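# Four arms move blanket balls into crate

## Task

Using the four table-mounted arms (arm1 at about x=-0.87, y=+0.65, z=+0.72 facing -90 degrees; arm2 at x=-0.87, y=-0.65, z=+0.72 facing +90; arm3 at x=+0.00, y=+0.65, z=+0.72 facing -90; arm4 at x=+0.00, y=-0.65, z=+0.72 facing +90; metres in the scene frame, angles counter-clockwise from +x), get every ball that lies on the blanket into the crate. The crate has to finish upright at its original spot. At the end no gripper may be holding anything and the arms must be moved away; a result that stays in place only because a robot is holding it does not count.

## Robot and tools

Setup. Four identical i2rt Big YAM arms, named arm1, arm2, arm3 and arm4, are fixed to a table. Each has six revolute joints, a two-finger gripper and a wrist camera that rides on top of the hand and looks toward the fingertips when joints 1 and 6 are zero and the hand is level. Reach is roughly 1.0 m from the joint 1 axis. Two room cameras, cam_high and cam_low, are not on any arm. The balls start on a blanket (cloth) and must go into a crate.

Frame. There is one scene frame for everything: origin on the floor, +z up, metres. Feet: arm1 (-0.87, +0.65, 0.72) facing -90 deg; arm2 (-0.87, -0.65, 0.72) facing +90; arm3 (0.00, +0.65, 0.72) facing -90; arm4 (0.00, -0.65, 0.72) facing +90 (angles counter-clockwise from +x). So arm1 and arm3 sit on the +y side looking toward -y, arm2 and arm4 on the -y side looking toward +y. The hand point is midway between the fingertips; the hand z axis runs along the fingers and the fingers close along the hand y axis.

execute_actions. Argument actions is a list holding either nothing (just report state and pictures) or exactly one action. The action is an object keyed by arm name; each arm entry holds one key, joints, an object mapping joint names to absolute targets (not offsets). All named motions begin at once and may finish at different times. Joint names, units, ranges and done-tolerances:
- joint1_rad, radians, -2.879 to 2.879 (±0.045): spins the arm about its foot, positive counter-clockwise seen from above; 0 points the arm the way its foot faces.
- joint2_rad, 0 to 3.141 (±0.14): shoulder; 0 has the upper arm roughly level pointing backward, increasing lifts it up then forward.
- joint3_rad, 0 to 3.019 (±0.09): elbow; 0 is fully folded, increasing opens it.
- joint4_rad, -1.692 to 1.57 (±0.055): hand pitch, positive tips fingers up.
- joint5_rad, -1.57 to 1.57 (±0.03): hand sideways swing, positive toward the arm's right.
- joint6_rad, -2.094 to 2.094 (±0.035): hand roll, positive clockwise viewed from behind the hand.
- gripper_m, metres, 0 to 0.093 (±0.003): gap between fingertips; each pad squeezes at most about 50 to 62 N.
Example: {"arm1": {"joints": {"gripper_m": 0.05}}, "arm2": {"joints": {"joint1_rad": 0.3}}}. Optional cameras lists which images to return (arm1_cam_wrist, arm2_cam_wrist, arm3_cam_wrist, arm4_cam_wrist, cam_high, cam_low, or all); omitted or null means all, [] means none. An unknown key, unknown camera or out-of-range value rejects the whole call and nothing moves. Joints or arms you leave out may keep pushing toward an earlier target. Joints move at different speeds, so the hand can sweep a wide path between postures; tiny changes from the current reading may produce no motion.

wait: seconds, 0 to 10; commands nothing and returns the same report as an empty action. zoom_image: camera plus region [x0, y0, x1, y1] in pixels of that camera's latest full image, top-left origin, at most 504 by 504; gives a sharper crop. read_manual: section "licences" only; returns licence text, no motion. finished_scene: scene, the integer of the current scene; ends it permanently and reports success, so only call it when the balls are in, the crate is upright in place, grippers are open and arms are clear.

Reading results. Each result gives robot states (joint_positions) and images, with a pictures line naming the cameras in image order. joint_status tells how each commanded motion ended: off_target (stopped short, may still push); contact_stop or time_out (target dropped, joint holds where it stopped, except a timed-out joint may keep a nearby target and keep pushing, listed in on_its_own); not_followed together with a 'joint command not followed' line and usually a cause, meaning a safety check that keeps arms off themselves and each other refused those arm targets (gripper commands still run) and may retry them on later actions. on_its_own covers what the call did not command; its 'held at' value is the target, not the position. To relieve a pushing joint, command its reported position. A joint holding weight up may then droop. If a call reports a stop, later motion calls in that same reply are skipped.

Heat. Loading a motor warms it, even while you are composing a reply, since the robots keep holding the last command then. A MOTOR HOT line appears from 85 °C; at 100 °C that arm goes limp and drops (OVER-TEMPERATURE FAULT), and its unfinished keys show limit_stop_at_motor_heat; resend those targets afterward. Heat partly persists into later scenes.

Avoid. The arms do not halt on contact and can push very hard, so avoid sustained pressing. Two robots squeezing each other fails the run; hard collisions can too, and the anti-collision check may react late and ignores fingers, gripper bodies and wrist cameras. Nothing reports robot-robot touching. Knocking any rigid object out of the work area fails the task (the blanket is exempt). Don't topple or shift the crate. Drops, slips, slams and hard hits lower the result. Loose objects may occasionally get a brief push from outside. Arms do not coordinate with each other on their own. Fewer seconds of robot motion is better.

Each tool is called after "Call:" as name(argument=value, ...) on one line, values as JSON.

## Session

Call:
execute_actions(actions=[])

Scene clock: 0.00 s.
arm1.joint_positions: joint1_rad=+0.005 joint2_rad=+0.432 joint3_rad=+1.481 joint4_rad=-1.525 joint5_rad=+0.011 joint6_rad=+0.013 gripper_m=+0.095
arm1.joint_status: not commanded
arm1.hand: x=-0.8697 y=+0.5313 z=+1.3047 quat_wxyz=(-0.367, -0.606, -0.604, +0.365) (m; scene frame)
arm2.joint_positions: joint1_rad=+0.005 joint2_rad=+0.420 joint3_rad=+1.457 joint4_rad=-1.541 joint5_rad=+0.015 joint6_rad=-0.012 gripper_m=+0.094
arm2.joint_status: not commanded
arm2.hand: x=-0.8701 y=-0.5362 z=+1.3765 quat_wxyz=(-0.367, +0.613, -0.605, -0.352) (m; scene frame)
arm3.joint_positions: joint1_rad=+0.013 joint2_rad=+0.435 joint3_rad=+1.470 joint4_rad=-1.533 joint5_rad=+0.014 joint6_rad=+0.012 gripper_m=+0.094
arm3.joint_status: not commanded
arm3.hand: x=+0.0050 y=+0.5325 z=+1.3697 quat_wxyz=(-0.370, -0.595, -0.620, +0.353) (m; scene frame)
arm4.joint_positions: joint1_rad=+0.002 joint2_rad=+0.428 joint3_rad=+1.482 joint4_rad=-1.528 joint5_rad=+0.016 joint6_rad=-0.017 gripper_m=+0.095
arm4.joint_status: not commanded
arm4.hand: x=+0.0013 y=-0.5431 z=+1.3147 quat_wxyz=(-0.379, +0.607, -0.596, -0.366) (m; scene frame)
pictures: arm1_cam_wrist, arm2_cam_wrist, arm3_cam_wrist, arm4_cam_wrist, cam_high, cam_low
Images, in order (width x height): arm1_cam_wrist 896x504, arm2_cam_wrist 896x504, arm3_cam_wrist 896x504, arm4_cam_wrist 896x504, cam_high 896x504, cam_low 896x504.

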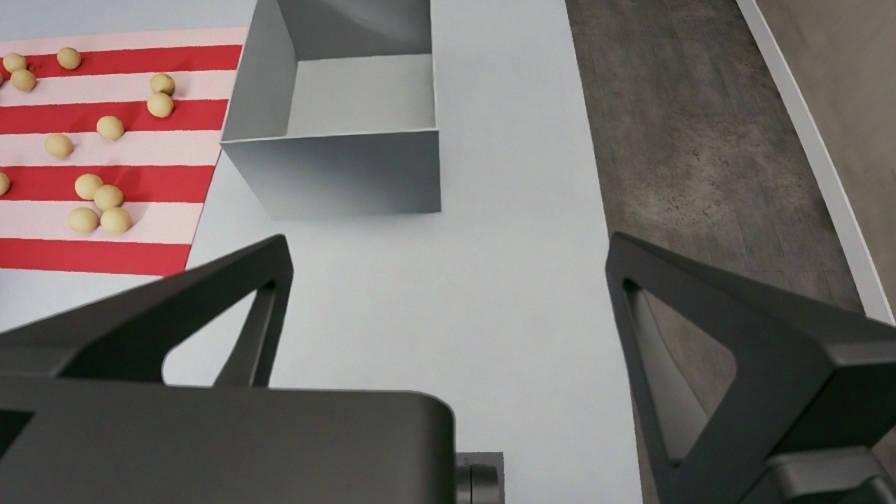

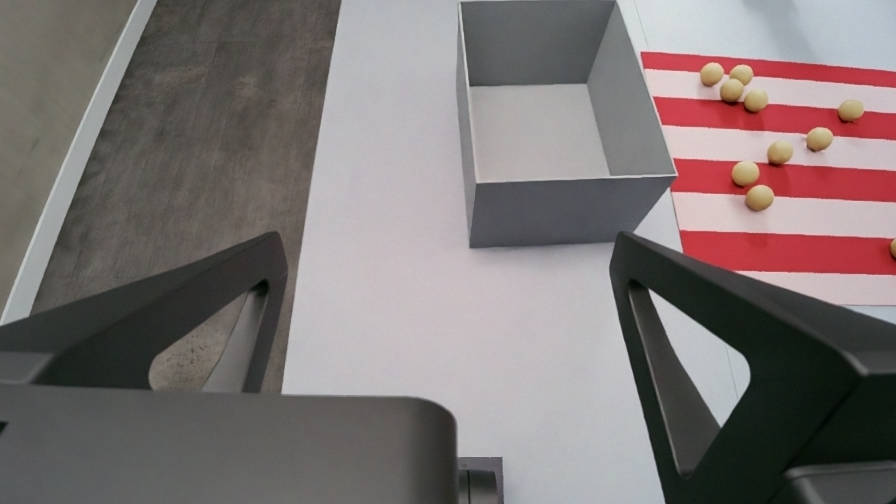

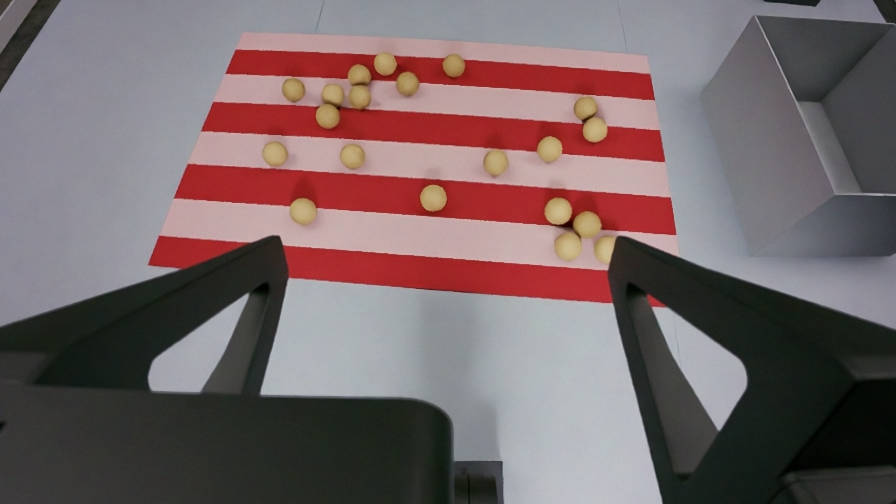

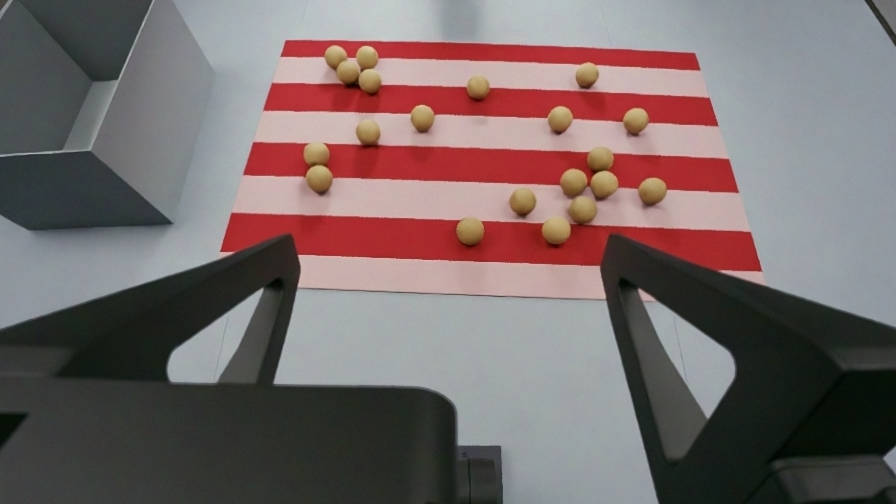

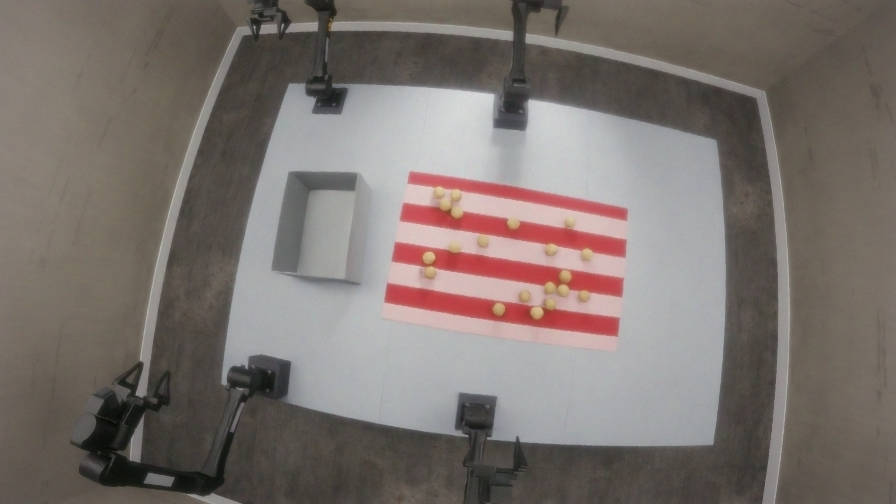

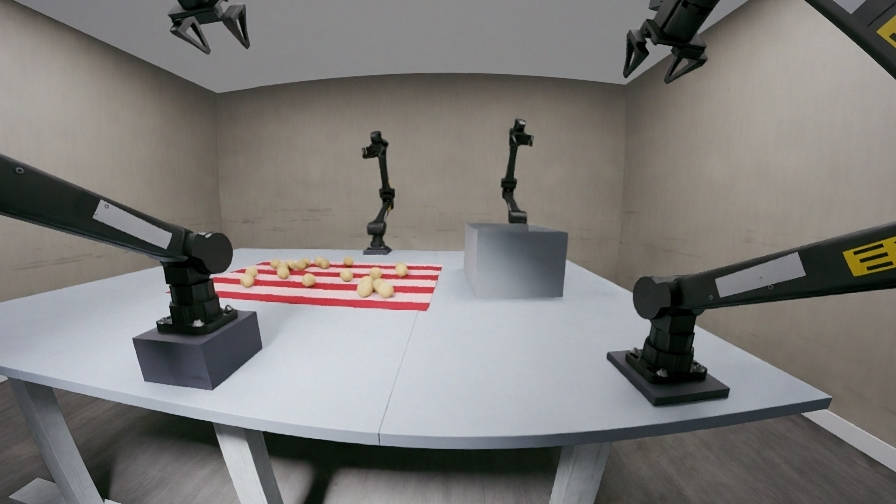

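Call:
execute_actions(actions=[{"arm4":{"joints":{"joint1_rad":-0.09,"joint2_rad":1.643,"joint3_rad":1.125,"joint4_rad":-1.029}},"arm3":{"joints":{"joint1_rad":0.085,"joint2_rad":1.962,"joint3_rad":1.397,"joint4_rad":-0.991}}}], cameras=["arm3_cam_wrist","arm4_cam_wrist"])

Scene clock: 14.93 s.
arm1.joint_positions: joint1_rad=+0.005 joint2_rad=+0.432 joint3_rad=+1.481 joint4_rad=-1.525 joint5_rad=+0.011 joint6_rad=+0.013 gripper_m=+0.095
arm1.joint_status: not commanded
arm1.hand: x=-0.8697 y=+0.5313 z=+1.3047 quat_wxyz=(-0.367, -0.606, -0.604, +0.365) (m; scene frame)
arm2.joint_positions: joint1_rad=+0.005 joint2_rad=+0.420 joint3_rad=+1.457 joint4_rad=-1.541 joint5_rad=+0.015 joint6_rad=-0.012 gripper_m=+0.094
arm2.joint_status: not commanded
arm2.hand: x=-0.8701 y=-0.5362 z=+1.3765 quat_wxyz=(-0.367, +0.613, -0.605, -0.352) (m; scene frame)
arm3.joint_positions: joint1_rad=+0.082 joint2_rad=+1.971 joint3_rad=+1.387 joint4_rad=-0.997 joint5_rad=+0.014 joint6_rad=+0.012 gripper_m=+0.094
arm3.joint_status: all done
arm3.hand: x=+0.0686 y=+0.1062 z=+0.8036 quat_wxyz=(+0.009, -0.664, -0.748, +0.003) (m; scene frame)
arm4.joint_positions: joint1_rad=-0.087 joint2_rad=+1.639 joint3_rad=+1.126 joint4_rad=-1.039 joint5_rad=+0.016 joint6_rad=-0.017 gripper_m=+0.095
arm4.joint_status: all done
arm4.hand: x=+0.0388 y=-0.1998 z=+0.8196 quat_wxyz=(-0.016, +0.685, -0.729, -0.004) (m; scene frame)
pictures: arm3_cam_wrist, arm4_cam_wrist
Images, in order (width x height): arm3_cam_wrist 896x504, arm4_cam_wrist 896x504.

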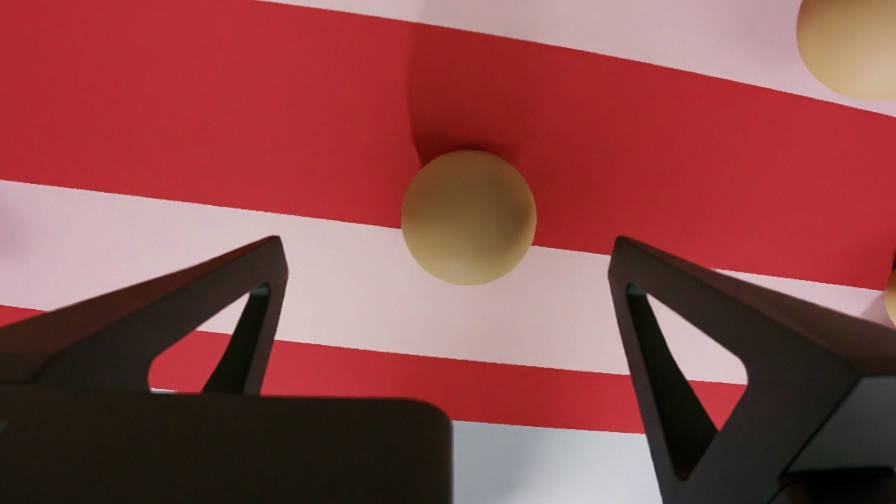

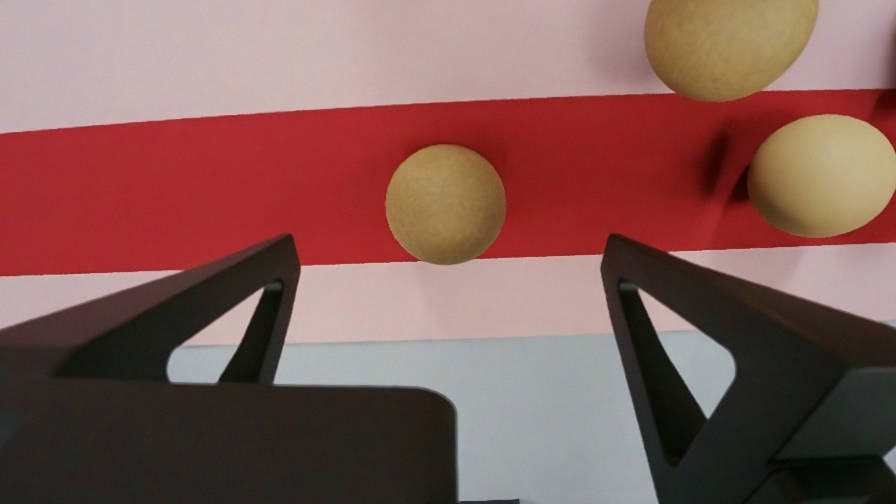

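Call:
execute_actions(actions=[{"arm4":{"joints":{"joint2_rad":1.775}},"arm3":{"joints":{"joint2_rad":2.047,"joint4_rad":-0.975}}}], cameras=[])

Call:
execute_actions(actions=[{"arm4":{"joints":{"gripper_m":0.03}},"arm3":{"joints":{"gripper_m":0.03}}}], cameras=[])

Call:
execute_actions(actions=[{"arm4":{"joints":{"joint2_rad":1.3,"joint3_rad":1.5,"joint4_rad":-1.2}},"arm3":{"joints":{"joint2_rad":1.3,"joint3_rad":1.5,"joint4_rad":-1.2}}}], cameras=[])

Call:
execute_actions(actions=[{"arm4":{"joints":{"joint1_rad":0.83}},"arm3":{"joints":{"joint1_rad":-0.89}}}], cameras=[])

Call:
execute_actions(actions=[{"arm4":{"joints":{"joint2_rad":2.128,"joint3_rad":2.3,"joint4_rad":-0.8}},"arm3":{"joints":{"joint2_rad":2.252,"joint3_rad":2.30,"joint4_rad":-0.65}}}], cameras=["arm3_cam_wrist","arm4_cam_wrist","cam_high"])

Scene clock: 23.47 s.
arm1.joint_positions: joint1_rad=+0.005 joint2_rad=+0.432 joint3_rad=+1.481 joint4_rad=-1.525 joint5_rad=+0.011 joint6_rad=+0.013 gripper_m=+0.095
arm1.joint_status: not commanded
arm1.hand: x=-0.8697 y=+0.5313 z=+1.3047 quat_wxyz=(-0.367, -0.606, -0.604, +0.365) (m; scene frame)
arm2.joint_positions: joint1_rad=+0.005 joint2_rad=+0.420 joint3_rad=+1.457 joint4_rad=-1.541 joint5_rad=+0.015 joint6_rad=-0.012 gripper_m=+0.094
arm2.joint_status: not commanded
arm2.hand: x=-0.8701 y=-0.5362 z=+1.3765 quat_wxyz=(-0.367, +0.613, -0.605, -0.352) (m; scene frame)
arm3.joint_positions: joint1_rad=+0.082 joint2_rad=+2.055 joint3_rad=+1.387 joint4_rad=-0.984 joint5_rad=+0.014 joint6_rad=+0.012 gripper_m=+0.094
arm3.joint_status: all done
arm3.hand: x=+0.0672 y=+0.1161 z=+0.7594 quat_wxyz=(+0.036, -0.663, -0.747, -0.021) (m; scene frame)
arm4.joint_positions: joint1_rad=-0.087 joint2_rad=+1.780 joint3_rad=+1.126 joint4_rad=-1.037 joint5_rad=+0.016 joint6_rad=-0.017 gripper_m=+0.095
arm4.joint_status: all done
arm4.hand: x=+0.0379 y=-0.2114 z=+0.7593 quat_wxyz=(+0.035, +0.684, -0.727, +0.043) (m; scene frame)
pictures: none
No camera images: the call's "cameras" was empty. Leave "cameras" out to get every camera's image.

Scene clock: 24.10 s.
arm1.joint_positions: joint1_rad=+0.005 joint2_rad=+0.432 joint3_rad=+1.481 joint4_rad=-1.525 joint5_rad=+0.011 joint6_rad=+0.013 gripper_m=+0.095
arm1.joint_status: not commanded
arm1.hand: x=-0.8697 y=+0.5313 z=+1.3047 quat_wxyz=(-0.367, -0.606, -0.604, +0.365) (m; scene frame)
arm2.joint_positions: joint1_rad=+0.005 joint2_rad=+0.420 joint3_rad=+1.457 joint4_rad=-1.541 joint5_rad=+0.015 joint6_rad=-0.012 gripper_m=+0.094
arm2.joint_status: not commanded
arm2.hand: x=-0.8701 y=-0.5362 z=+1.3765 quat_wxyz=(-0.367, +0.613, -0.605, -0.352) (m; scene frame)
arm3.joint_positions: joint1_rad=+0.082 joint2_rad=+2.055 joint3_rad=+1.387 joint4_rad=-0.984 joint5_rad=+0.014 joint6_rad=+0.012 gripper_m=+0.047
arm3.joint_status: gripper_m off_target (ended at +0.047, target +0.030)
arm3.hand: x=+0.0672 y=+0.1161 z=+0.7594 quat_wxyz=(+0.036, -0.663, -0.747, -0.021) (m; scene frame)
arm4.joint_positions: joint1_rad=-0.087 joint2_rad=+1.780 joint3_rad=+1.126 joint4_rad=-1.037 joint5_rad=+0.016 joint6_rad=-0.017 gripper_m=+0.048
arm4.joint_status: gripper_m off_target (ended at +0.048, target +0.030)
arm4.hand: x=+0.0379 y=-0.2114 z=+0.7593 quat_wxyz=(+0.035, +0.684, -0.727, +0.043) (m; scene frame)
pictures: none
No camera images: the call's "cameras" was empty. Leave "cameras" out to get every camera's image.

Scene clock: 25.90 s.
arm1.joint_positions: joint1_rad=+0.005 joint2_rad=+0.432 joint3_rad=+1.481 joint4_rad=-1.525 joint5_rad=+0.011 joint6_rad=+0.013 gripper_m=+0.095
arm1.joint_status: not commanded
arm1.hand: x=-0.8697 y=+0.5313 z=+1.3047 quat_wxyz=(-0.367, -0.606, -0.604, +0.365) (m; scene frame)
arm2.joint_positions: joint1_rad=+0.005 joint2_rad=+0.420 joint3_rad=+1.457 joint4_rad=-1.541 joint5_rad=+0.015 joint6_rad=-0.012 gripper_m=+0.094
arm2.joint_status: not commanded
arm2.hand: x=-0.8701 y=-0.5362 z=+1.3765 quat_wxyz=(-0.367, +0.613, -0.605, -0.352) (m; scene frame)
arm3.joint_positions: joint1_rad=+0.082 joint2_rad=+1.305 joint3_rad=+1.477 joint4_rad=-1.191 joint5_rad=+0.014 joint6_rad=+0.012 gripper_m=+0.047
arm3.joint_status: all done
arm3.hand: x=+0.0618 y=+0.1610 z=+1.1771 quat_wxyz=(-0.201, -0.640, -0.718, +0.184) (m; scene frame)
arm4.joint_positions: joint1_rad=-0.087 joint2_rad=+1.305 joint3_rad=+1.492 joint4_rad=-1.192 joint5_rad=+0.016 joint6_rad=-0.017 gripper_m=+0.048
arm4.joint_status: all done
arm4.hand: x=+0.0417 y=-0.1608 z=+1.1268 quat_wxyz=(-0.216, +0.655, -0.700, -0.186) (m; scene frame)
pictures: none
No camera images: the call's "cameras" was empty. Leave "cameras" out to get every camera's image.

Scene clock: 27.37 s.
arm1.joint_positions: joint1_rad=+0.005 joint2_rad=+0.432 joint3_rad=+1.481 joint4_rad=-1.525 joint5_rad=+0.011 joint6_rad=+0.013 gripper_m=+0.095
arm1.joint_status: not commanded
arm1.hand: x=-0.8697 y=+0.5313 z=+1.3047 quat_wxyz=(-0.367, -0.606, -0.604, +0.365) (m; scene frame)
arm2.joint_positions: joint1_rad=+0.005 joint2_rad=+0.420 joint3_rad=+1.457 joint4_rad=-1.541 joint5_rad=+0.015 joint6_rad=-0.012 gripper_m=+0.094
arm2.joint_status: not commanded
arm2.hand: x=-0.8701 y=-0.5362 z=+1.3765 quat_wxyz=(-0.367, +0.613, -0.605, -0.352) (m; scene frame)
arm3.joint_positions: joint1_rad=-0.894 joint2_rad=+1.305 joint3_rad=+1.477 joint4_rad=-1.191 joint5_rad=+0.015 joint6_rad=+0.012 gripper_m=+0.047
arm3.joint_status: all done
arm3.hand: x=-0.3703 y=+0.3251 z=+1.1774 quat_wxyz=(-0.092, -0.902, -0.334, +0.257) (m; scene frame)
arm4.joint_positions: joint1_rad=+0.834 joint2_rad=+1.305 joint3_rad=+1.492 joint4_rad=-1.192 joint5_rad=+0.016 joint6_rad=-0.017 gripper_m=+0.048
arm4.joint_status: all done
arm4.hand: x=-0.3676 y=-0.3218 z=+1.1245 quat_wxyz=(-0.114, +0.899, -0.335, -0.259) (m; scene frame)
pictures: none
No camera images: the call's "cameras" was empty. Leave "cameras" out to get every camera's image.

Scene clock: 29.33 s.
arm1.joint_positions: joint1_rad=+0.005 joint2_rad=+0.432 joint3_rad=+1.481 joint4_rad=-1.525 joint5_rad=+0.011 joint6_rad=+0.013 gripper_m=+0.095
arm1.joint_status: not commanded
arm1.hand: x=-0.8697 y=+0.5313 z=+1.3047 quat_wxyz=(-0.367, -0.606, -0.604, +0.365) (m; scene frame)
arm2.joint_positions: joint1_rad=+0.005 joint2_rad=+0.420 joint3_rad=+1.457 joint4_rad=-1.541 joint5_rad=+0.015 joint6_rad=-0.012 gripper_m=+0.094
arm2.joint_status: not commanded
arm2.hand: x=-0.8701 y=-0.5362 z=+1.3765 quat_wxyz=(-0.367, +0.613, -0.605, -0.352) (m; scene frame)
arm3.joint_positions: joint1_rad=-0.894 joint2_rad=+2.265 joint3_rad=+2.239 joint4_rad=-0.667 joint5_rad=+0.015 joint6_rad=+0.012 gripper_m=+0.047
arm3.joint_status: all done
arm3.hand: x=-0.6652 y=+0.0633 z=+1.0188 quat_wxyz=(-0.147, -0.849, -0.314, +0.399) (m; scene frame)
arm4.joint_positions: joint1_rad=+0.834 joint2_rad=+2.150 joint3_rad=+2.235 joint4_rad=-0.813 joint5_rad=+0.016 joint6_rad=-0.017 gripper_m=+0.048
arm4.joint_status: all done
arm4.hand: x=-0.6321 y=-0.0842 z=+1.0288 quat_wxyz=(-0.161, +0.853, -0.319, -0.380) (m; scene frame)
pictures: arm3_cam_wrist, arm4_cam_wrist, cam_high
Images, in order (width x height): arm3_cam_wrist 896x504, arm4_cam_wrist 896x504, cam_high 896x504.

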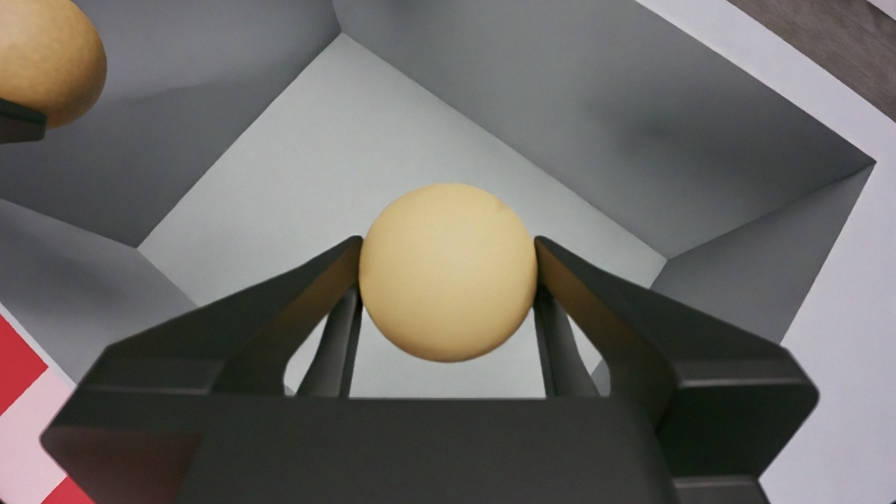

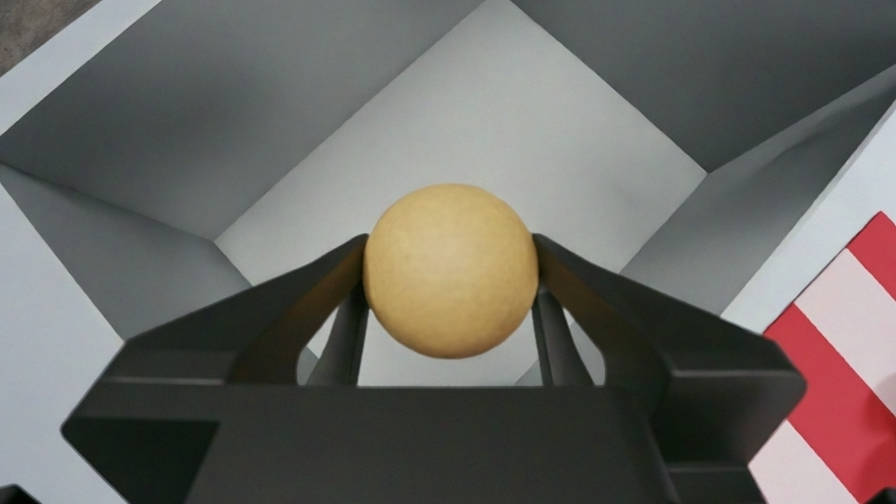

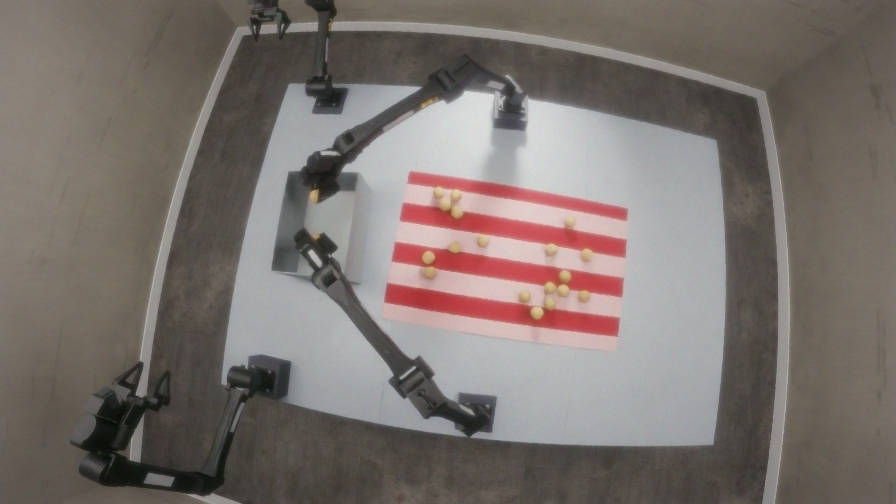

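Good.

Call:
execute_actions(actions=[{"arm4":{"joints":{"gripper_m":0.093}},"arm3":{"joints":{"gripper_m":0.093}}}], cameras=[])

Call:
execute_actions(actions=[{"arm4":{"joints":{"joint2_rad":1.3,"joint3_rad":1.5,"joint4_rad":-1.2}},"arm3":{"joints":{"joint2_rad":1.3,"joint3_rad":1.5,"joint4_rad":-1.2}}}], cameras=[])

Call:
execute_actions(actions=[{"arm4":{"joints":{"joint1_rad":0.442}},"arm3":{"joints":{"joint1_rad":0.535}}}], cameras=[])

Call:
execute_actions(actions=[{"arm4":{"joints":{"joint2_rad":2.024,"joint3_rad":1.694,"joint4_rad":-1.2}},"arm3":{"joints":{"joint2_rad":2.055,"joint3_rad":1.549,"joint4_rad":-1.045}}}], cameras=["arm3_cam_wrist","arm4_cam_wrist"])

Scene clock: 35.53 s.
arm1.joint_positions: joint1_rad=+0.005 joint2_rad=+0.432 joint3_rad=+1.481 joint4_rad=-1.525 joint5_rad=+0.011 joint6_rad=+0.013 gripper_m=+0.095
arm1.joint_status: not commanded
arm1.hand: x=-0.8697 y=+0.5313 z=+1.3047 quat_wxyz=(-0.367, -0.606, -0.604, +0.365) (m; scene frame)
arm2.joint_positions: joint1_rad=+0.005 joint2_rad=+0.420 joint3_rad=+1.457 joint4_rad=-1.541 joint5_rad=+0.015 joint6_rad=-0.012 gripper_m=+0.094
arm2.joint_status: not commanded
arm2.hand: x=-0.8701 y=-0.5362 z=+1.3765 quat_wxyz=(-0.367, +0.613, -0.605, -0.352) (m; scene frame)
arm3.joint_positions: joint1_rad=-0.894 joint2_rad=+2.265 joint3_rad=+2.239 joint4_rad=-0.667 joint5_rad=+0.015 joint6_rad=+0.012 gripper_m=+0.093
arm3.joint_status: all done
arm3.hand: x=-0.6652 y=+0.0633 z=+1.0188 quat_wxyz=(-0.147, -0.849, -0.314, +0.399) (m; scene frame)
arm4.joint_positions: joint1_rad=+0.834 joint2_rad=+2.150 joint3_rad=+2.235 joint4_rad=-0.813 joint5_rad=+0.016 joint6_rad=-0.017 gripper_m=+0.093
arm4.joint_status: all done
arm4.hand: x=-0.6321 y=-0.0842 z=+1.0288 quat_wxyz=(-0.161, +0.853, -0.319, -0.380) (m; scene frame)
pictures: none
No camera images: the call's "cameras" was empty. Leave "cameras" out to get every camera's image.

Scene clock: 37.27 s.
arm1.joint_positions: joint1_rad=+0.005 joint2_rad=+0.432 joint3_rad=+1.481 joint4_rad=-1.525 joint5_rad=+0.011 joint6_rad=+0.013 gripper_m=+0.095
arm1.joint_status: not commanded
arm1.hand: x=-0.8697 y=+0.5313 z=+1.3047 quat_wxyz=(-0.367, -0.606, -0.604, +0.365) (m; scene frame)
arm2.joint_positions: joint1_rad=+0.005 joint2_rad=+0.420 joint3_rad=+1.457 joint4_rad=-1.541 joint5_rad=+0.015 joint6_rad=-0.012 gripper_m=+0.094
arm2.joint_status: not commanded
arm2.hand: x=-0.8701 y=-0.5362 z=+1.3765 quat_wxyz=(-0.367, +0.613, -0.605, -0.352) (m; scene frame)
arm3.joint_positions: joint1_rad=-0.894 joint2_rad=+1.297 joint3_rad=+1.502 joint4_rad=-1.193 joint5_rad=+0.015 joint6_rad=+0.012 gripper_m=+0.093
arm3.joint_status: all done
arm3.hand: x=-0.3711 y=+0.3244 z=+1.1938 quat_wxyz=(-0.097, -0.898, -0.333, +0.272) (m; scene frame)
arm4.joint_positions: joint1_rad=+0.834 joint2_rad=+1.289 joint3_rad=+1.505 joint4_rad=-1.193 joint5_rad=+0.016 joint6_rad=-0.017 gripper_m=+0.093
arm4.joint_status: all done
arm4.hand: x=-0.3656 y=-0.3238 z=+1.1381 quat_wxyz=(-0.119, +0.895, -0.334, -0.271) (m; scene frame)
pictures: none
No camera images: the call's "cameras" was empty. Leave "cameras" out to get every camera's image.

Scene clock: 38.97 s.
arm1.joint_positions: joint1_rad=+0.005 joint2_rad=+0.432 joint3_rad=+1.481 joint4_rad=-1.525 joint5_rad=+0.011 joint6_rad=+0.013 gripper_m=+0.095
arm1.joint_status: not commanded
arm1.hand: x=-0.8697 y=+0.5313 z=+1.3047 quat_wxyz=(-0.367, -0.606, -0.604, +0.365) (m; scene frame)
arm2.joint_positions: joint1_rad=+0.005 joint2_rad=+0.420 joint3_rad=+1.457 joint4_rad=-1.541 joint5_rad=+0.015 joint6_rad=-0.012 gripper_m=+0.094
arm2.joint_status: not commanded
arm2.hand: x=-0.8701 y=-0.5362 z=+1.3765 quat_wxyz=(-0.367, +0.613, -0.605, -0.352) (m; scene frame)
arm3.joint_positions: joint1_rad=+0.540 joint2_rad=+1.309 joint3_rad=+1.502 joint4_rad=-1.193 joint5_rad=+0.014 joint6_rad=+0.012 gripper_m=+0.093
arm3.joint_status: all done
arm3.hand: x=+0.2744 y=+0.2353 z=+1.1874 quat_wxyz=(-0.246, -0.459, -0.843, +0.138) (m; scene frame)
arm4.joint_positions: joint1_rad=+0.435 joint2_rad=+1.289 joint3_rad=+1.505 joint4_rad=-1.193 joint5_rad=+0.016 joint6_rad=-0.017 gripper_m=+0.093
arm4.joint_status: all done
arm4.hand: x=-0.2086 y=-0.2080 z=+1.1396 quat_wxyz=(-0.170, +0.811, -0.505, -0.244) (m; scene frame)
pictures: none
No camera images: the call's "cameras" was empty. Leave "cameras" out to get every camera's image.

Scene clock: 40.57 s.
arm1.joint_positions: joint1_rad=+0.005 joint2_rad=+0.432 joint3_rad=+1.481 joint4_rad=-1.525 joint5_rad=+0.011 joint6_rad=+0.013 gripper_m=+0.095
arm1.joint_status: not commanded
arm1.hand: x=-0.8697 y=+0.5313 z=+1.3047 quat_wxyz=(-0.367, -0.606, -0.604, +0.365) (m; scene frame)
arm2.joint_positions: joint1_rad=+0.005 joint2_rad=+0.420 joint3_rad=+1.457 joint4_rad=-1.541 joint5_rad=+0.015 joint6_rad=-0.012 gripper_m=+0.094
arm2.joint_status: not commanded
arm2.hand: x=-0.8701 y=-0.5362 z=+1.3765 quat_wxyz=(-0.367, +0.613, -0.605, -0.352) (m; scene frame)
arm3.joint_positions: joint1_rad=+0.540 joint2_rad=+2.068 joint3_rad=+1.524 joint4_rad=-1.051 joint5_rad=+0.014 joint6_rad=+0.012 gripper_m=+0.093
arm3.joint_status: all done
arm3.hand: x=+0.3217 y=+0.1636 z=+0.7943 quat_wxyz=(+0.014, -0.476, -0.879, +0.001) (m; scene frame)
arm4.joint_positions: joint1_rad=+0.435 joint2_rad=+2.051 joint3_rad=+1.672 joint4_rad=-1.197 joint5_rad=+0.016 joint6_rad=-0.017 gripper_m=+0.093
arm4.joint_status: all done
arm4.hand: x=-0.2588 y=-0.0975 z=+0.7977 quat_wxyz=(-0.010, +0.850, -0.527, +0.004) (m; scene frame)
pictures: arm3_cam_wrist, arm4_cam_wrist
Images, in order (width x height): arm3_cam_wrist 896x504, arm4_cam_wrist 896x504.

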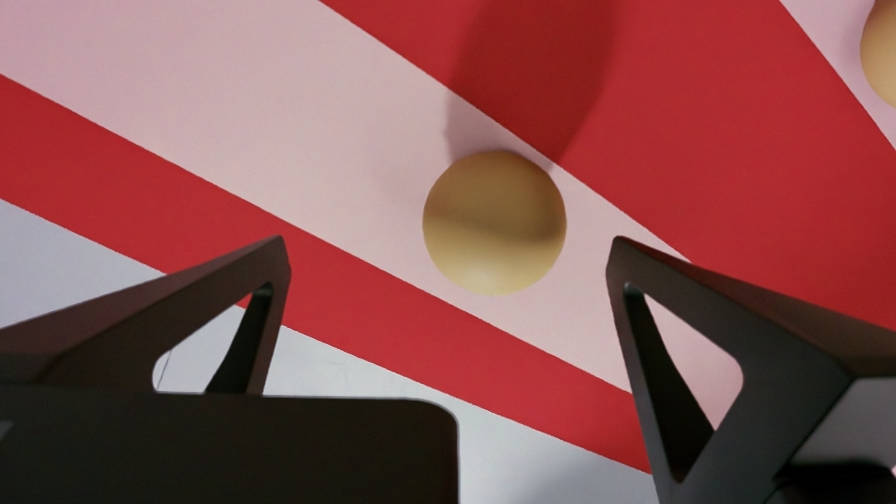

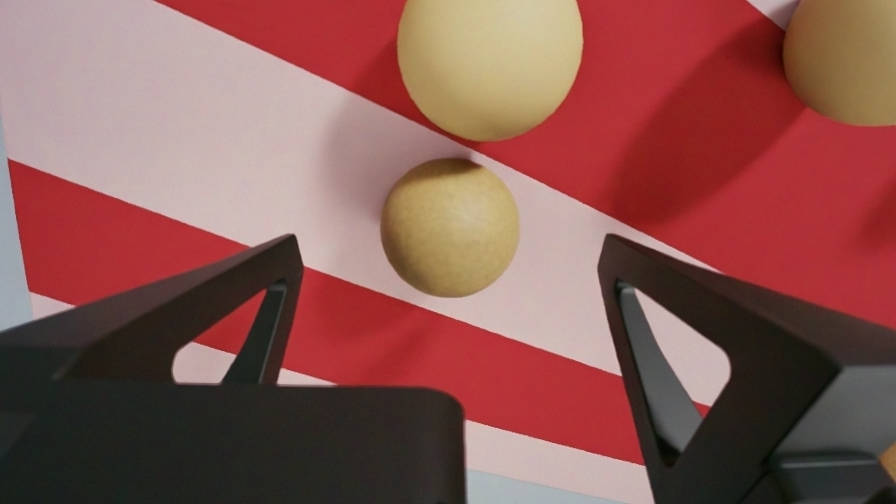

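Call:
execute_actions(actions=[{"arm4":{"joints":{"joint2_rad":2.13}},"arm3":{"joints":{"joint1_rad":0.51,"joint2_rad":2.122,"joint4_rad":-1.03}}}], cameras=[])

Call:
execute_actions(actions=[{"arm4":{"joints":{"gripper_m":0.03}},"arm3":{"joints":{"gripper_m":0.03}}}], cameras=[])

Call:
execute_actions(actions=[{"arm4":{"joints":{"joint2_rad":1.3,"joint3_rad":1.5,"joint4_rad":-1.2}},"arm3":{"joints":{"joint2_rad":1.3,"joint3_rad":1.5,"joint4_rad":-1.2}}}], cameras=[])

Call:
execute_actions(actions=[{"arm4":{"joints":{"joint1_rad":0.83}},"arm3":{"joints":{"joint1_rad":-0.89}}}], cameras=[])

Call:
execute_actions(actions=[{"arm4":{"joints":{"joint2_rad":2.128,"joint3_rad":2.3,"joint4_rad":-0.8}},"arm3":{"joints":{"joint2_rad":2.252,"joint3_rad":2.30,"joint4_rad":-0.65}}}], cameras=[])

Call:
execute_actions(actions=[{"arm4":{"joints":{"gripper_m":0.093}},"arm3":{"joints":{"gripper_m":0.093}}}], cameras=[])

Call:
execute_actions(actions=[{"arm4":{"joints":{"joint2_rad":1.3,"joint3_rad":1.5,"joint4_rad":-1.2}},"arm3":{"joints":{"joint2_rad":1.3,"joint3_rad":1.5,"joint4_rad":-1.2}}}], cameras=[])

Call:
execute_actions(actions=[{"arm4":{"joints":{"joint1_rad":0.426}},"arm3":{"joints":{"joint1_rad":0.5}}}], cameras=[])

Call:
execute_actions(actions=[{"arm4":{"joints":{"joint2_rad":2.089,"joint3_rad":1.833,"joint4_rad":-1.19}},"arm3":{"joints":{"joint2_rad":2.243,"joint3_rad":1.866,"joint4_rad":-0.893}}}], cameras=["arm3_cam_wrist","arm4_cam_wrist"])

Scene clock: 50.93 s.
arm1.joint_positions: joint1_rad=+0.005 joint2_rad=+0.432 joint3_rad=+1.481 joint4_rad=-1.525 joint5_rad=+0.011 joint6_rad=+0.013 gripper_m=+0.095
arm1.joint_status: not commanded
arm1.hand: x=-0.8697 y=+0.5313 z=+1.3047 quat_wxyz=(-0.367, -0.606, -0.604, +0.365) (m; scene frame)
arm2.joint_positions: joint1_rad=+0.005 joint2_rad=+0.420 joint3_rad=+1.457 joint4_rad=-1.541 joint5_rad=+0.015 joint6_rad=-0.012 gripper_m=+0.094
arm2.joint_status: not commanded
arm2.hand: x=-0.8701 y=-0.5362 z=+1.3765 quat_wxyz=(-0.367, +0.613, -0.605, -0.352) (m; scene frame)
arm3.joint_positions: joint1_rad=+0.509 joint2_rad=+2.123 joint3_rad=+1.524 joint4_rad=-1.040 joint5_rad=+0.014 joint6_rad=+0.012 gripper_m=+0.093
arm3.joint_status: all done
arm3.hand: x=+0.3034 y=+0.1589 z=+0.7635 quat_wxyz=(+0.033, -0.490, -0.871, -0.010) (m; scene frame)
arm4.joint_positions: joint1_rad=+0.435 joint2_rad=+2.120 joint3_rad=+1.672 joint4_rad=-1.197 joint5_rad=+0.016 joint6_rad=-0.017 gripper_m=+0.093
arm4.joint_status: all done
arm4.hand: x=-0.2558 y=-0.1034 z=+0.7574 quat_wxyz=(+0.008, +0.849, -0.527, +0.033) (m; scene frame)
pictures: none
No camera images: the call's "cameras" was empty. Leave "cameras" out to get every camera's image.

Scene clock: 51.57 s.
arm1.joint_positions: joint1_rad=+0.005 joint2_rad=+0.432 joint3_rad=+1.481 joint4_rad=-1.525 joint5_rad=+0.011 joint6_rad=+0.013 gripper_m=+0.095
arm1.joint_status: not commanded
arm1.hand: x=-0.8697 y=+0.5313 z=+1.3047 quat_wxyz=(-0.367, -0.606, -0.604, +0.365) (m; scene frame)
arm2.joint_positions: joint1_rad=+0.005 joint2_rad=+0.420 joint3_rad=+1.457 joint4_rad=-1.541 joint5_rad=+0.015 joint6_rad=-0.012 gripper_m=+0.094
arm2.joint_status: not commanded
arm2.hand: x=-0.8701 y=-0.5362 z=+1.3765 quat_wxyz=(-0.367, +0.613, -0.605, -0.352) (m; scene frame)
arm3.joint_positions: joint1_rad=+0.509 joint2_rad=+2.123 joint3_rad=+1.524 joint4_rad=-1.040 joint5_rad=+0.014 joint6_rad=+0.012 gripper_m=+0.047
arm3.joint_status: gripper_m off_target (ended at +0.047, target +0.030)
arm3.hand: x=+0.3033 y=+0.1589 z=+0.7635 quat_wxyz=(+0.033, -0.490, -0.871, -0.009) (m; scene frame)
arm4.joint_positions: joint1_rad=+0.435 joint2_rad=+2.120 joint3_rad=+1.672 joint4_rad=-1.197 joint5_rad=+0.016 joint6_rad=-0.017 gripper_m=+0.047
arm4.joint_status: gripper_m off_target (ended at +0.047, target +0.030)
arm4.hand: x=-0.2558 y=-0.1034 z=+0.7574 quat_wxyz=(+0.008, +0.849, -0.527, +0.033) (m; scene frame)
pictures: none
No camera images: the call's "cameras" was empty. Leave "cameras" out to get every camera's image.

Scene clock: 53.23 s.
arm1.joint_positions: joint1_rad=+0.005 joint2_rad=+0.432 joint3_rad=+1.481 joint4_rad=-1.525 joint5_rad=+0.011 joint6_rad=+0.013 gripper_m=+0.095
arm1.joint_status: not commanded
arm1.hand: x=-0.8697 y=+0.5313 z=+1.3047 quat_wxyz=(-0.367, -0.606, -0.604, +0.365) (m; scene frame)
arm2.joint_positions: joint1_rad=+0.005 joint2_rad=+0.420 joint3_rad=+1.457 joint4_rad=-1.541 joint5_rad=+0.015 joint6_rad=-0.012 gripper_m=+0.094
arm2.joint_status: not commanded
arm2.hand: x=-0.8701 y=-0.5362 z=+1.3765 quat_wxyz=(-0.367, +0.613, -0.605, -0.352) (m; scene frame)
arm3.joint_positions: joint1_rad=+0.509 joint2_rad=+1.303 joint3_rad=+1.484 joint4_rad=-1.192 joint5_rad=+0.014 joint6_rad=+0.012 gripper_m=+0.047
arm3.joint_status: all done
arm3.hand: x=+0.2594 y=+0.2302 z=+1.1811 quat_wxyz=(-0.239, -0.472, -0.837, +0.139) (m; scene frame)
arm4.joint_positions: joint1_rad=+0.435 joint2_rad=+1.296 joint3_rad=+1.483 joint4_rad=-1.197 joint5_rad=+0.016 joint6_rad=-0.017 gripper_m=+0.047
arm4.joint_status: all done
arm4.hand: x=-0.2078 y=-0.2095 z=+1.1250 quat_wxyz=(-0.161, +0.815, -0.507, -0.231) (m; scene frame)
pictures: none
No camera images: the call's "cameras" was empty. Leave "cameras" out to get every camera's image.

Scene clock: 54.97 s.
arm1.joint_positions: joint1_rad=+0.005 joint2_rad=+0.432 joint3_rad=+1.481 joint4_rad=-1.525 joint5_rad=+0.011 joint6_rad=+0.013 gripper_m=+0.095
arm1.joint_status: not commanded
arm1.hand: x=-0.8697 y=+0.5313 z=+1.3047 quat_wxyz=(-0.367, -0.606, -0.604, +0.365) (m; scene frame)
arm2.joint_positions: joint1_rad=+0.005 joint2_rad=+0.420 joint3_rad=+1.457 joint4_rad=-1.541 joint5_rad=+0.015 joint6_rad=-0.012 gripper_m=+0.094
arm2.joint_status: not commanded
arm2.hand: x=-0.8701 y=-0.5362 z=+1.3765 quat_wxyz=(-0.367, +0.613, -0.605, -0.352) (m; scene frame)
arm3.joint_positions: joint1_rad=-0.895 joint2_rad=+1.307 joint3_rad=+1.484 joint4_rad=-1.192 joint5_rad=+0.015 joint6_rad=+0.012 gripper_m=+0.047
arm3.joint_status: all done
arm3.hand: x=-0.3719 y=+0.3247 z=+1.1797 quat_wxyz=(-0.092, -0.902, -0.334, +0.259) (m; scene frame)
arm4.joint_positions: joint1_rad=+0.837 joint2_rad=+1.296 joint3_rad=+1.483 joint4_rad=-1.197 joint5_rad=+0.016 joint6_rad=-0.017 gripper_m=+0.047
arm4.joint_status: all done
arm4.hand: x=-0.3652 y=-0.3260 z=+1.1235 quat_wxyz=(-0.113, +0.900, -0.334, -0.256) (m; scene frame)
pictures: none
No camera images: the call's "cameras" was empty. Leave "cameras" out to get every camera's image.

Scene clock: 56.93 s.
arm1.joint_positions: joint1_rad=+0.005 joint2_rad=+0.432 joint3_rad=+1.481 joint4_rad=-1.525 joint5_rad=+0.011 joint6_rad=+0.013 gripper_m=+0.095
arm1.joint_status: not commanded
arm1.hand: x=-0.8697 y=+0.5313 z=+1.3047 quat_wxyz=(-0.367, -0.606, -0.604, +0.365) (m; scene frame)
arm2.joint_positions: joint1_rad=+0.005 joint2_rad=+0.420 joint3_rad=+1.457 joint4_rad=-1.541 joint5_rad=+0.015 joint6_rad=-0.012 gripper_m=+0.094
arm2.joint_status: not commanded
arm2.hand: x=-0.8701 y=-0.5362 z=+1.3765 quat_wxyz=(-0.367, +0.613, -0.605, -0.352) (m; scene frame)
arm3.joint_positions: joint1_rad=-0.895 joint2_rad=+2.264 joint3_rad=+2.239 joint4_rad=-0.667 joint5_rad=+0.015 joint6_rad=+0.012 gripper_m=+0.047
arm3.joint_status: all done
arm3.hand: x=-0.6661 y=+0.0643 z=+1.0192 quat_wxyz=(-0.147, -0.849, -0.313, +0.399) (m; scene frame)
arm4.joint_positions: joint1_rad=+0.837 joint2_rad=+2.150 joint3_rad=+2.235 joint4_rad=-0.813 joint5_rad=+0.016 joint6_rad=-0.017 gripper_m=+0.047
arm4.joint_status: all done
arm4.hand: x=-0.6338 y=-0.0862 z=+1.0280 quat_wxyz=(-0.160, +0.854, -0.318, -0.379) (m; scene frame)
pictures: none
No camera images: the call's "cameras" was empty. Leave "cameras" out to get every camera's image.

Scene clock: 57.57 s.
arm1.joint_positions: joint1_rad=+0.005 joint2_rad=+0.432 joint3_rad=+1.481 joint4_rad=-1.525 joint5_rad=+0.011 joint6_rad=+0.013 gripper_m=+0.095
arm1.joint_status: not commanded
arm1.hand: x=-0.8697 y=+0.5313 z=+1.3047 quat_wxyz=(-0.367, -0.606, -0.604, +0.365) (m; scene frame)
arm2.joint_positions: joint1_rad=+0.005 joint2_rad=+0.420 joint3_rad=+1.457 joint4_rad=-1.541 joint5_rad=+0.015 joint6_rad=-0.012 gripper_m=+0.094
arm2.joint_status: not commanded
arm2.hand: x=-0.8701 y=-0.5362 z=+1.3765 quat_wxyz=(-0.367, +0.613, -0.605, -0.352) (m; scene frame)
arm3.joint_positions: joint1_rad=-0.895 joint2_rad=+2.264 joint3_rad=+2.239 joint4_rad=-0.667 joint5_rad=+0.015 joint6_rad=+0.012 gripper_m=+0.093
arm3.joint_status: all done
arm3.hand: x=-0.6661 y=+0.0643 z=+1.0192 quat_wxyz=(-0.147, -0.849, -0.313, +0.399) (m; scene frame)
arm4.joint_positions: joint1_rad=+0.837 joint2_rad=+2.150 joint3_rad=+2.235 joint4_rad=-0.813 joint5_rad=+0.016 joint6_rad=-0.017 gripper_m=+0.093
arm4.joint_status: all done
arm4.hand: x=-0.6338 y=-0.0862 z=+1.0280 quat_wxyz=(-0.160, +0.854, -0.318, -0.379) (m; scene frame)
pictures: none
No camera images: the call's "cameras" was empty. Leave "cameras" out to get every camera's image.

Scene clock: 59.30 s.
arm1.joint_positions: joint1_rad=+0.005 joint2_rad=+0.432 joint3_rad=+1.481 joint4_rad=-1.525 joint5_rad=+0.011 joint6_rad=+0.013 gripper_m=+0.095
arm1.joint_status: not commanded
arm1.hand: x=-0.8697 y=+0.5313 z=+1.3047 quat_wxyz=(-0.367, -0.606, -0.604, +0.365) (m; scene frame)
arm2.joint_positions: joint1_rad=+0.005 joint2_rad=+0.420 joint3_rad=+1.457 joint4_rad=-1.541 joint5_rad=+0.015 joint6_rad=-0.012 gripper_m=+0.094
arm2.joint_status: not commanded
arm2.hand: x=-0.8701 y=-0.5362 z=+1.3765 quat_wxyz=(-0.367, +0.613, -0.605, -0.352) (m; scene frame)
arm3.joint_positions: joint1_rad=-0.895 joint2_rad=+1.297 joint3_rad=+1.502 joint4_rad=-1.193 joint5_rad=+0.015 joint6_rad=+0.012 gripper_m=+0.093
arm3.joint_status: all done
arm3.hand: x=-0.3716 y=+0.3249 z=+1.1936 quat_wxyz=(-0.097, -0.898, -0.332, +0.271) (m; scene frame)
arm4.joint_positions: joint1_rad=+0.837 joint2_rad=+1.289 joint3_rad=+1.505 joint4_rad=-1.193 joint5_rad=+0.016 joint6_rad=-0.017 gripper_m=+0.093
arm4.joint_status: all done
arm4.hand: x=-0.3666 y=-0.3249 z=+1.1381 quat_wxyz=(-0.118, +0.896, -0.333, -0.271) (m; scene frame)
pictures: none
No camera images: the call's "cameras" was empty. Leave "cameras" out to get every camera's image.

Scene clock: 61.03 s.
arm1.joint_positions: joint1_rad=+0.005 joint2_rad=+0.432 joint3_rad=+1.481 joint4_rad=-1.525 joint5_rad=+0.011 joint6_rad=+0.013 gripper_m=+0.095
arm1.joint_status: not commanded
arm1.hand: x=-0.8697 y=+0.5313 z=+1.3047 quat_wxyz=(-0.367, -0.606, -0.604, +0.365) (m; scene frame)
arm2.joint_positions: joint1_rad=+0.005 joint2_rad=+0.420 joint3_rad=+1.457 joint4_rad=-1.541 joint5_rad=+0.015 joint6_rad=-0.012 gripper_m=+0.094
arm2.joint_status: not commanded
arm2.hand: x=-0.8701 y=-0.5362 z=+1.3765 quat_wxyz=(-0.367, +0.613, -0.605, -0.352) (m; scene frame)
arm3.joint_positions: joint1_rad=+0.505 joint2_rad=+1.308 joint3_rad=+1.502 joint4_rad=-1.193 joint5_rad=+0.014 joint6_rad=+0.012 gripper_m=+0.093
arm3.joint_status: all done
arm3.hand: x=+0.2595 y=+0.2260 z=+1.1876 quat_wxyz=(-0.244, -0.473, -0.834, +0.142) (m; scene frame)
arm4.joint_positions: joint1_rad=+0.419 joint2_rad=+1.289 joint3_rad=+1.505 joint4_rad=-1.193 joint5_rad=+0.016 joint6_rad=-0.017 gripper_m=+0.093
arm4.joint_status: all done
arm4.hand: x=-0.2015 y=-0.2048 z=+1.1396 quat_wxyz=(-0.171, +0.806, -0.511, -0.242) (m; scene frame)
pictures: none
No camera images: the call's "cameras" was empty. Leave "cameras" out to get every camera's image.

Scene clock: 62.93 s.
arm1.joint_positions: joint1_rad=+0.005 joint2_rad=+0.432 joint3_rad=+1.481 joint4_rad=-1.525 joint5_rad=+0.011 joint6_rad=+0.013 gripper_m=+0.095
arm1.joint_status: not commanded
arm1.hand: x=-0.8697 y=+0.5313 z=+1.3047 quat_wxyz=(-0.367, -0.606, -0.604, +0.365) (m; scene frame)
arm2.joint_positions: joint1_rad=+0.005 joint2_rad=+0.420 joint3_rad=+1.457 joint4_rad=-1.541 joint5_rad=+0.015 joint6_rad=-0.012 gripper_m=+0.094
arm2.joint_status: not commanded
arm2.hand: x=-0.8701 y=-0.5362 z=+1.3765 quat_wxyz=(-0.367, +0.613, -0.605, -0.352) (m; scene frame)
arm3.joint_positions: joint1_rad=+0.505 joint2_rad=+2.245 joint3_rad=+1.838 joint4_rad=-0.895 joint5_rad=+0.014 joint6_rad=+0.012 gripper_m=+0.093
arm3.joint_status: all done
arm3.hand: x=+0.3803 y=+0.0300 z=+0.8024 quat_wxyz=(-0.114, -0.488, -0.862, +0.071) (m; scene frame)
arm4.joint_positions: joint1_rad=+0.419 joint2_rad=+2.115 joint3_rad=+1.804 joint4_rad=-1.192 joint5_rad=+0.016 joint6_rad=-0.017 gripper_m=+0.093
arm4.joint_status: all done
arm4.hand: x=-0.2688 y=-0.0521 z=+0.8070 quat_wxyz=(-0.030, +0.845, -0.534, -0.026) (m; scene frame)
pictures: arm3_cam_wrist, arm4_cam_wrist
Images, in order (width x height): arm3_cam_wrist 896x504, arm4_cam_wrist 896x504.

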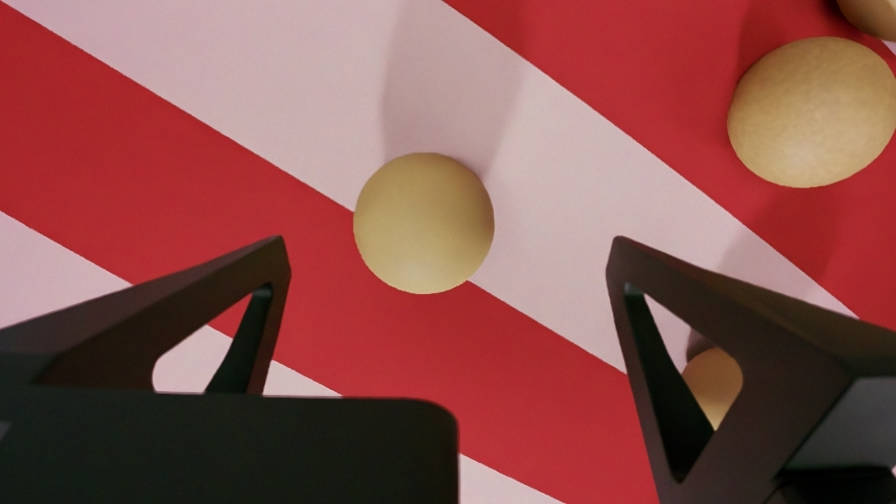

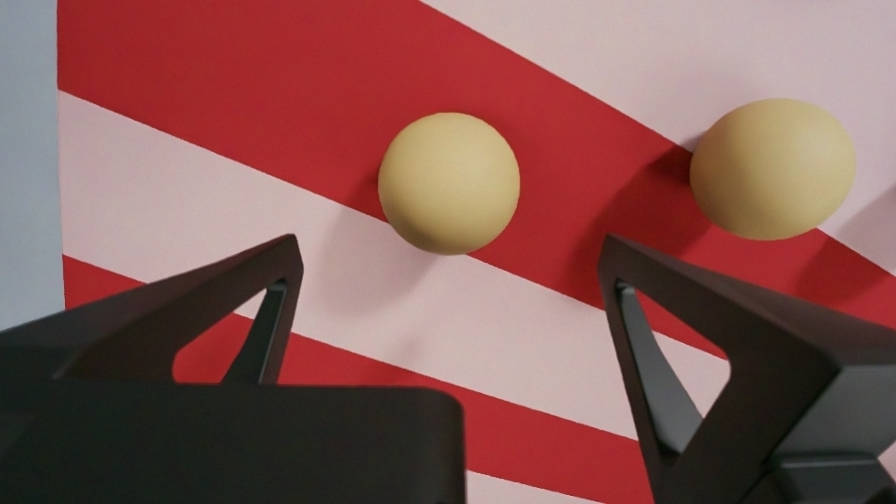

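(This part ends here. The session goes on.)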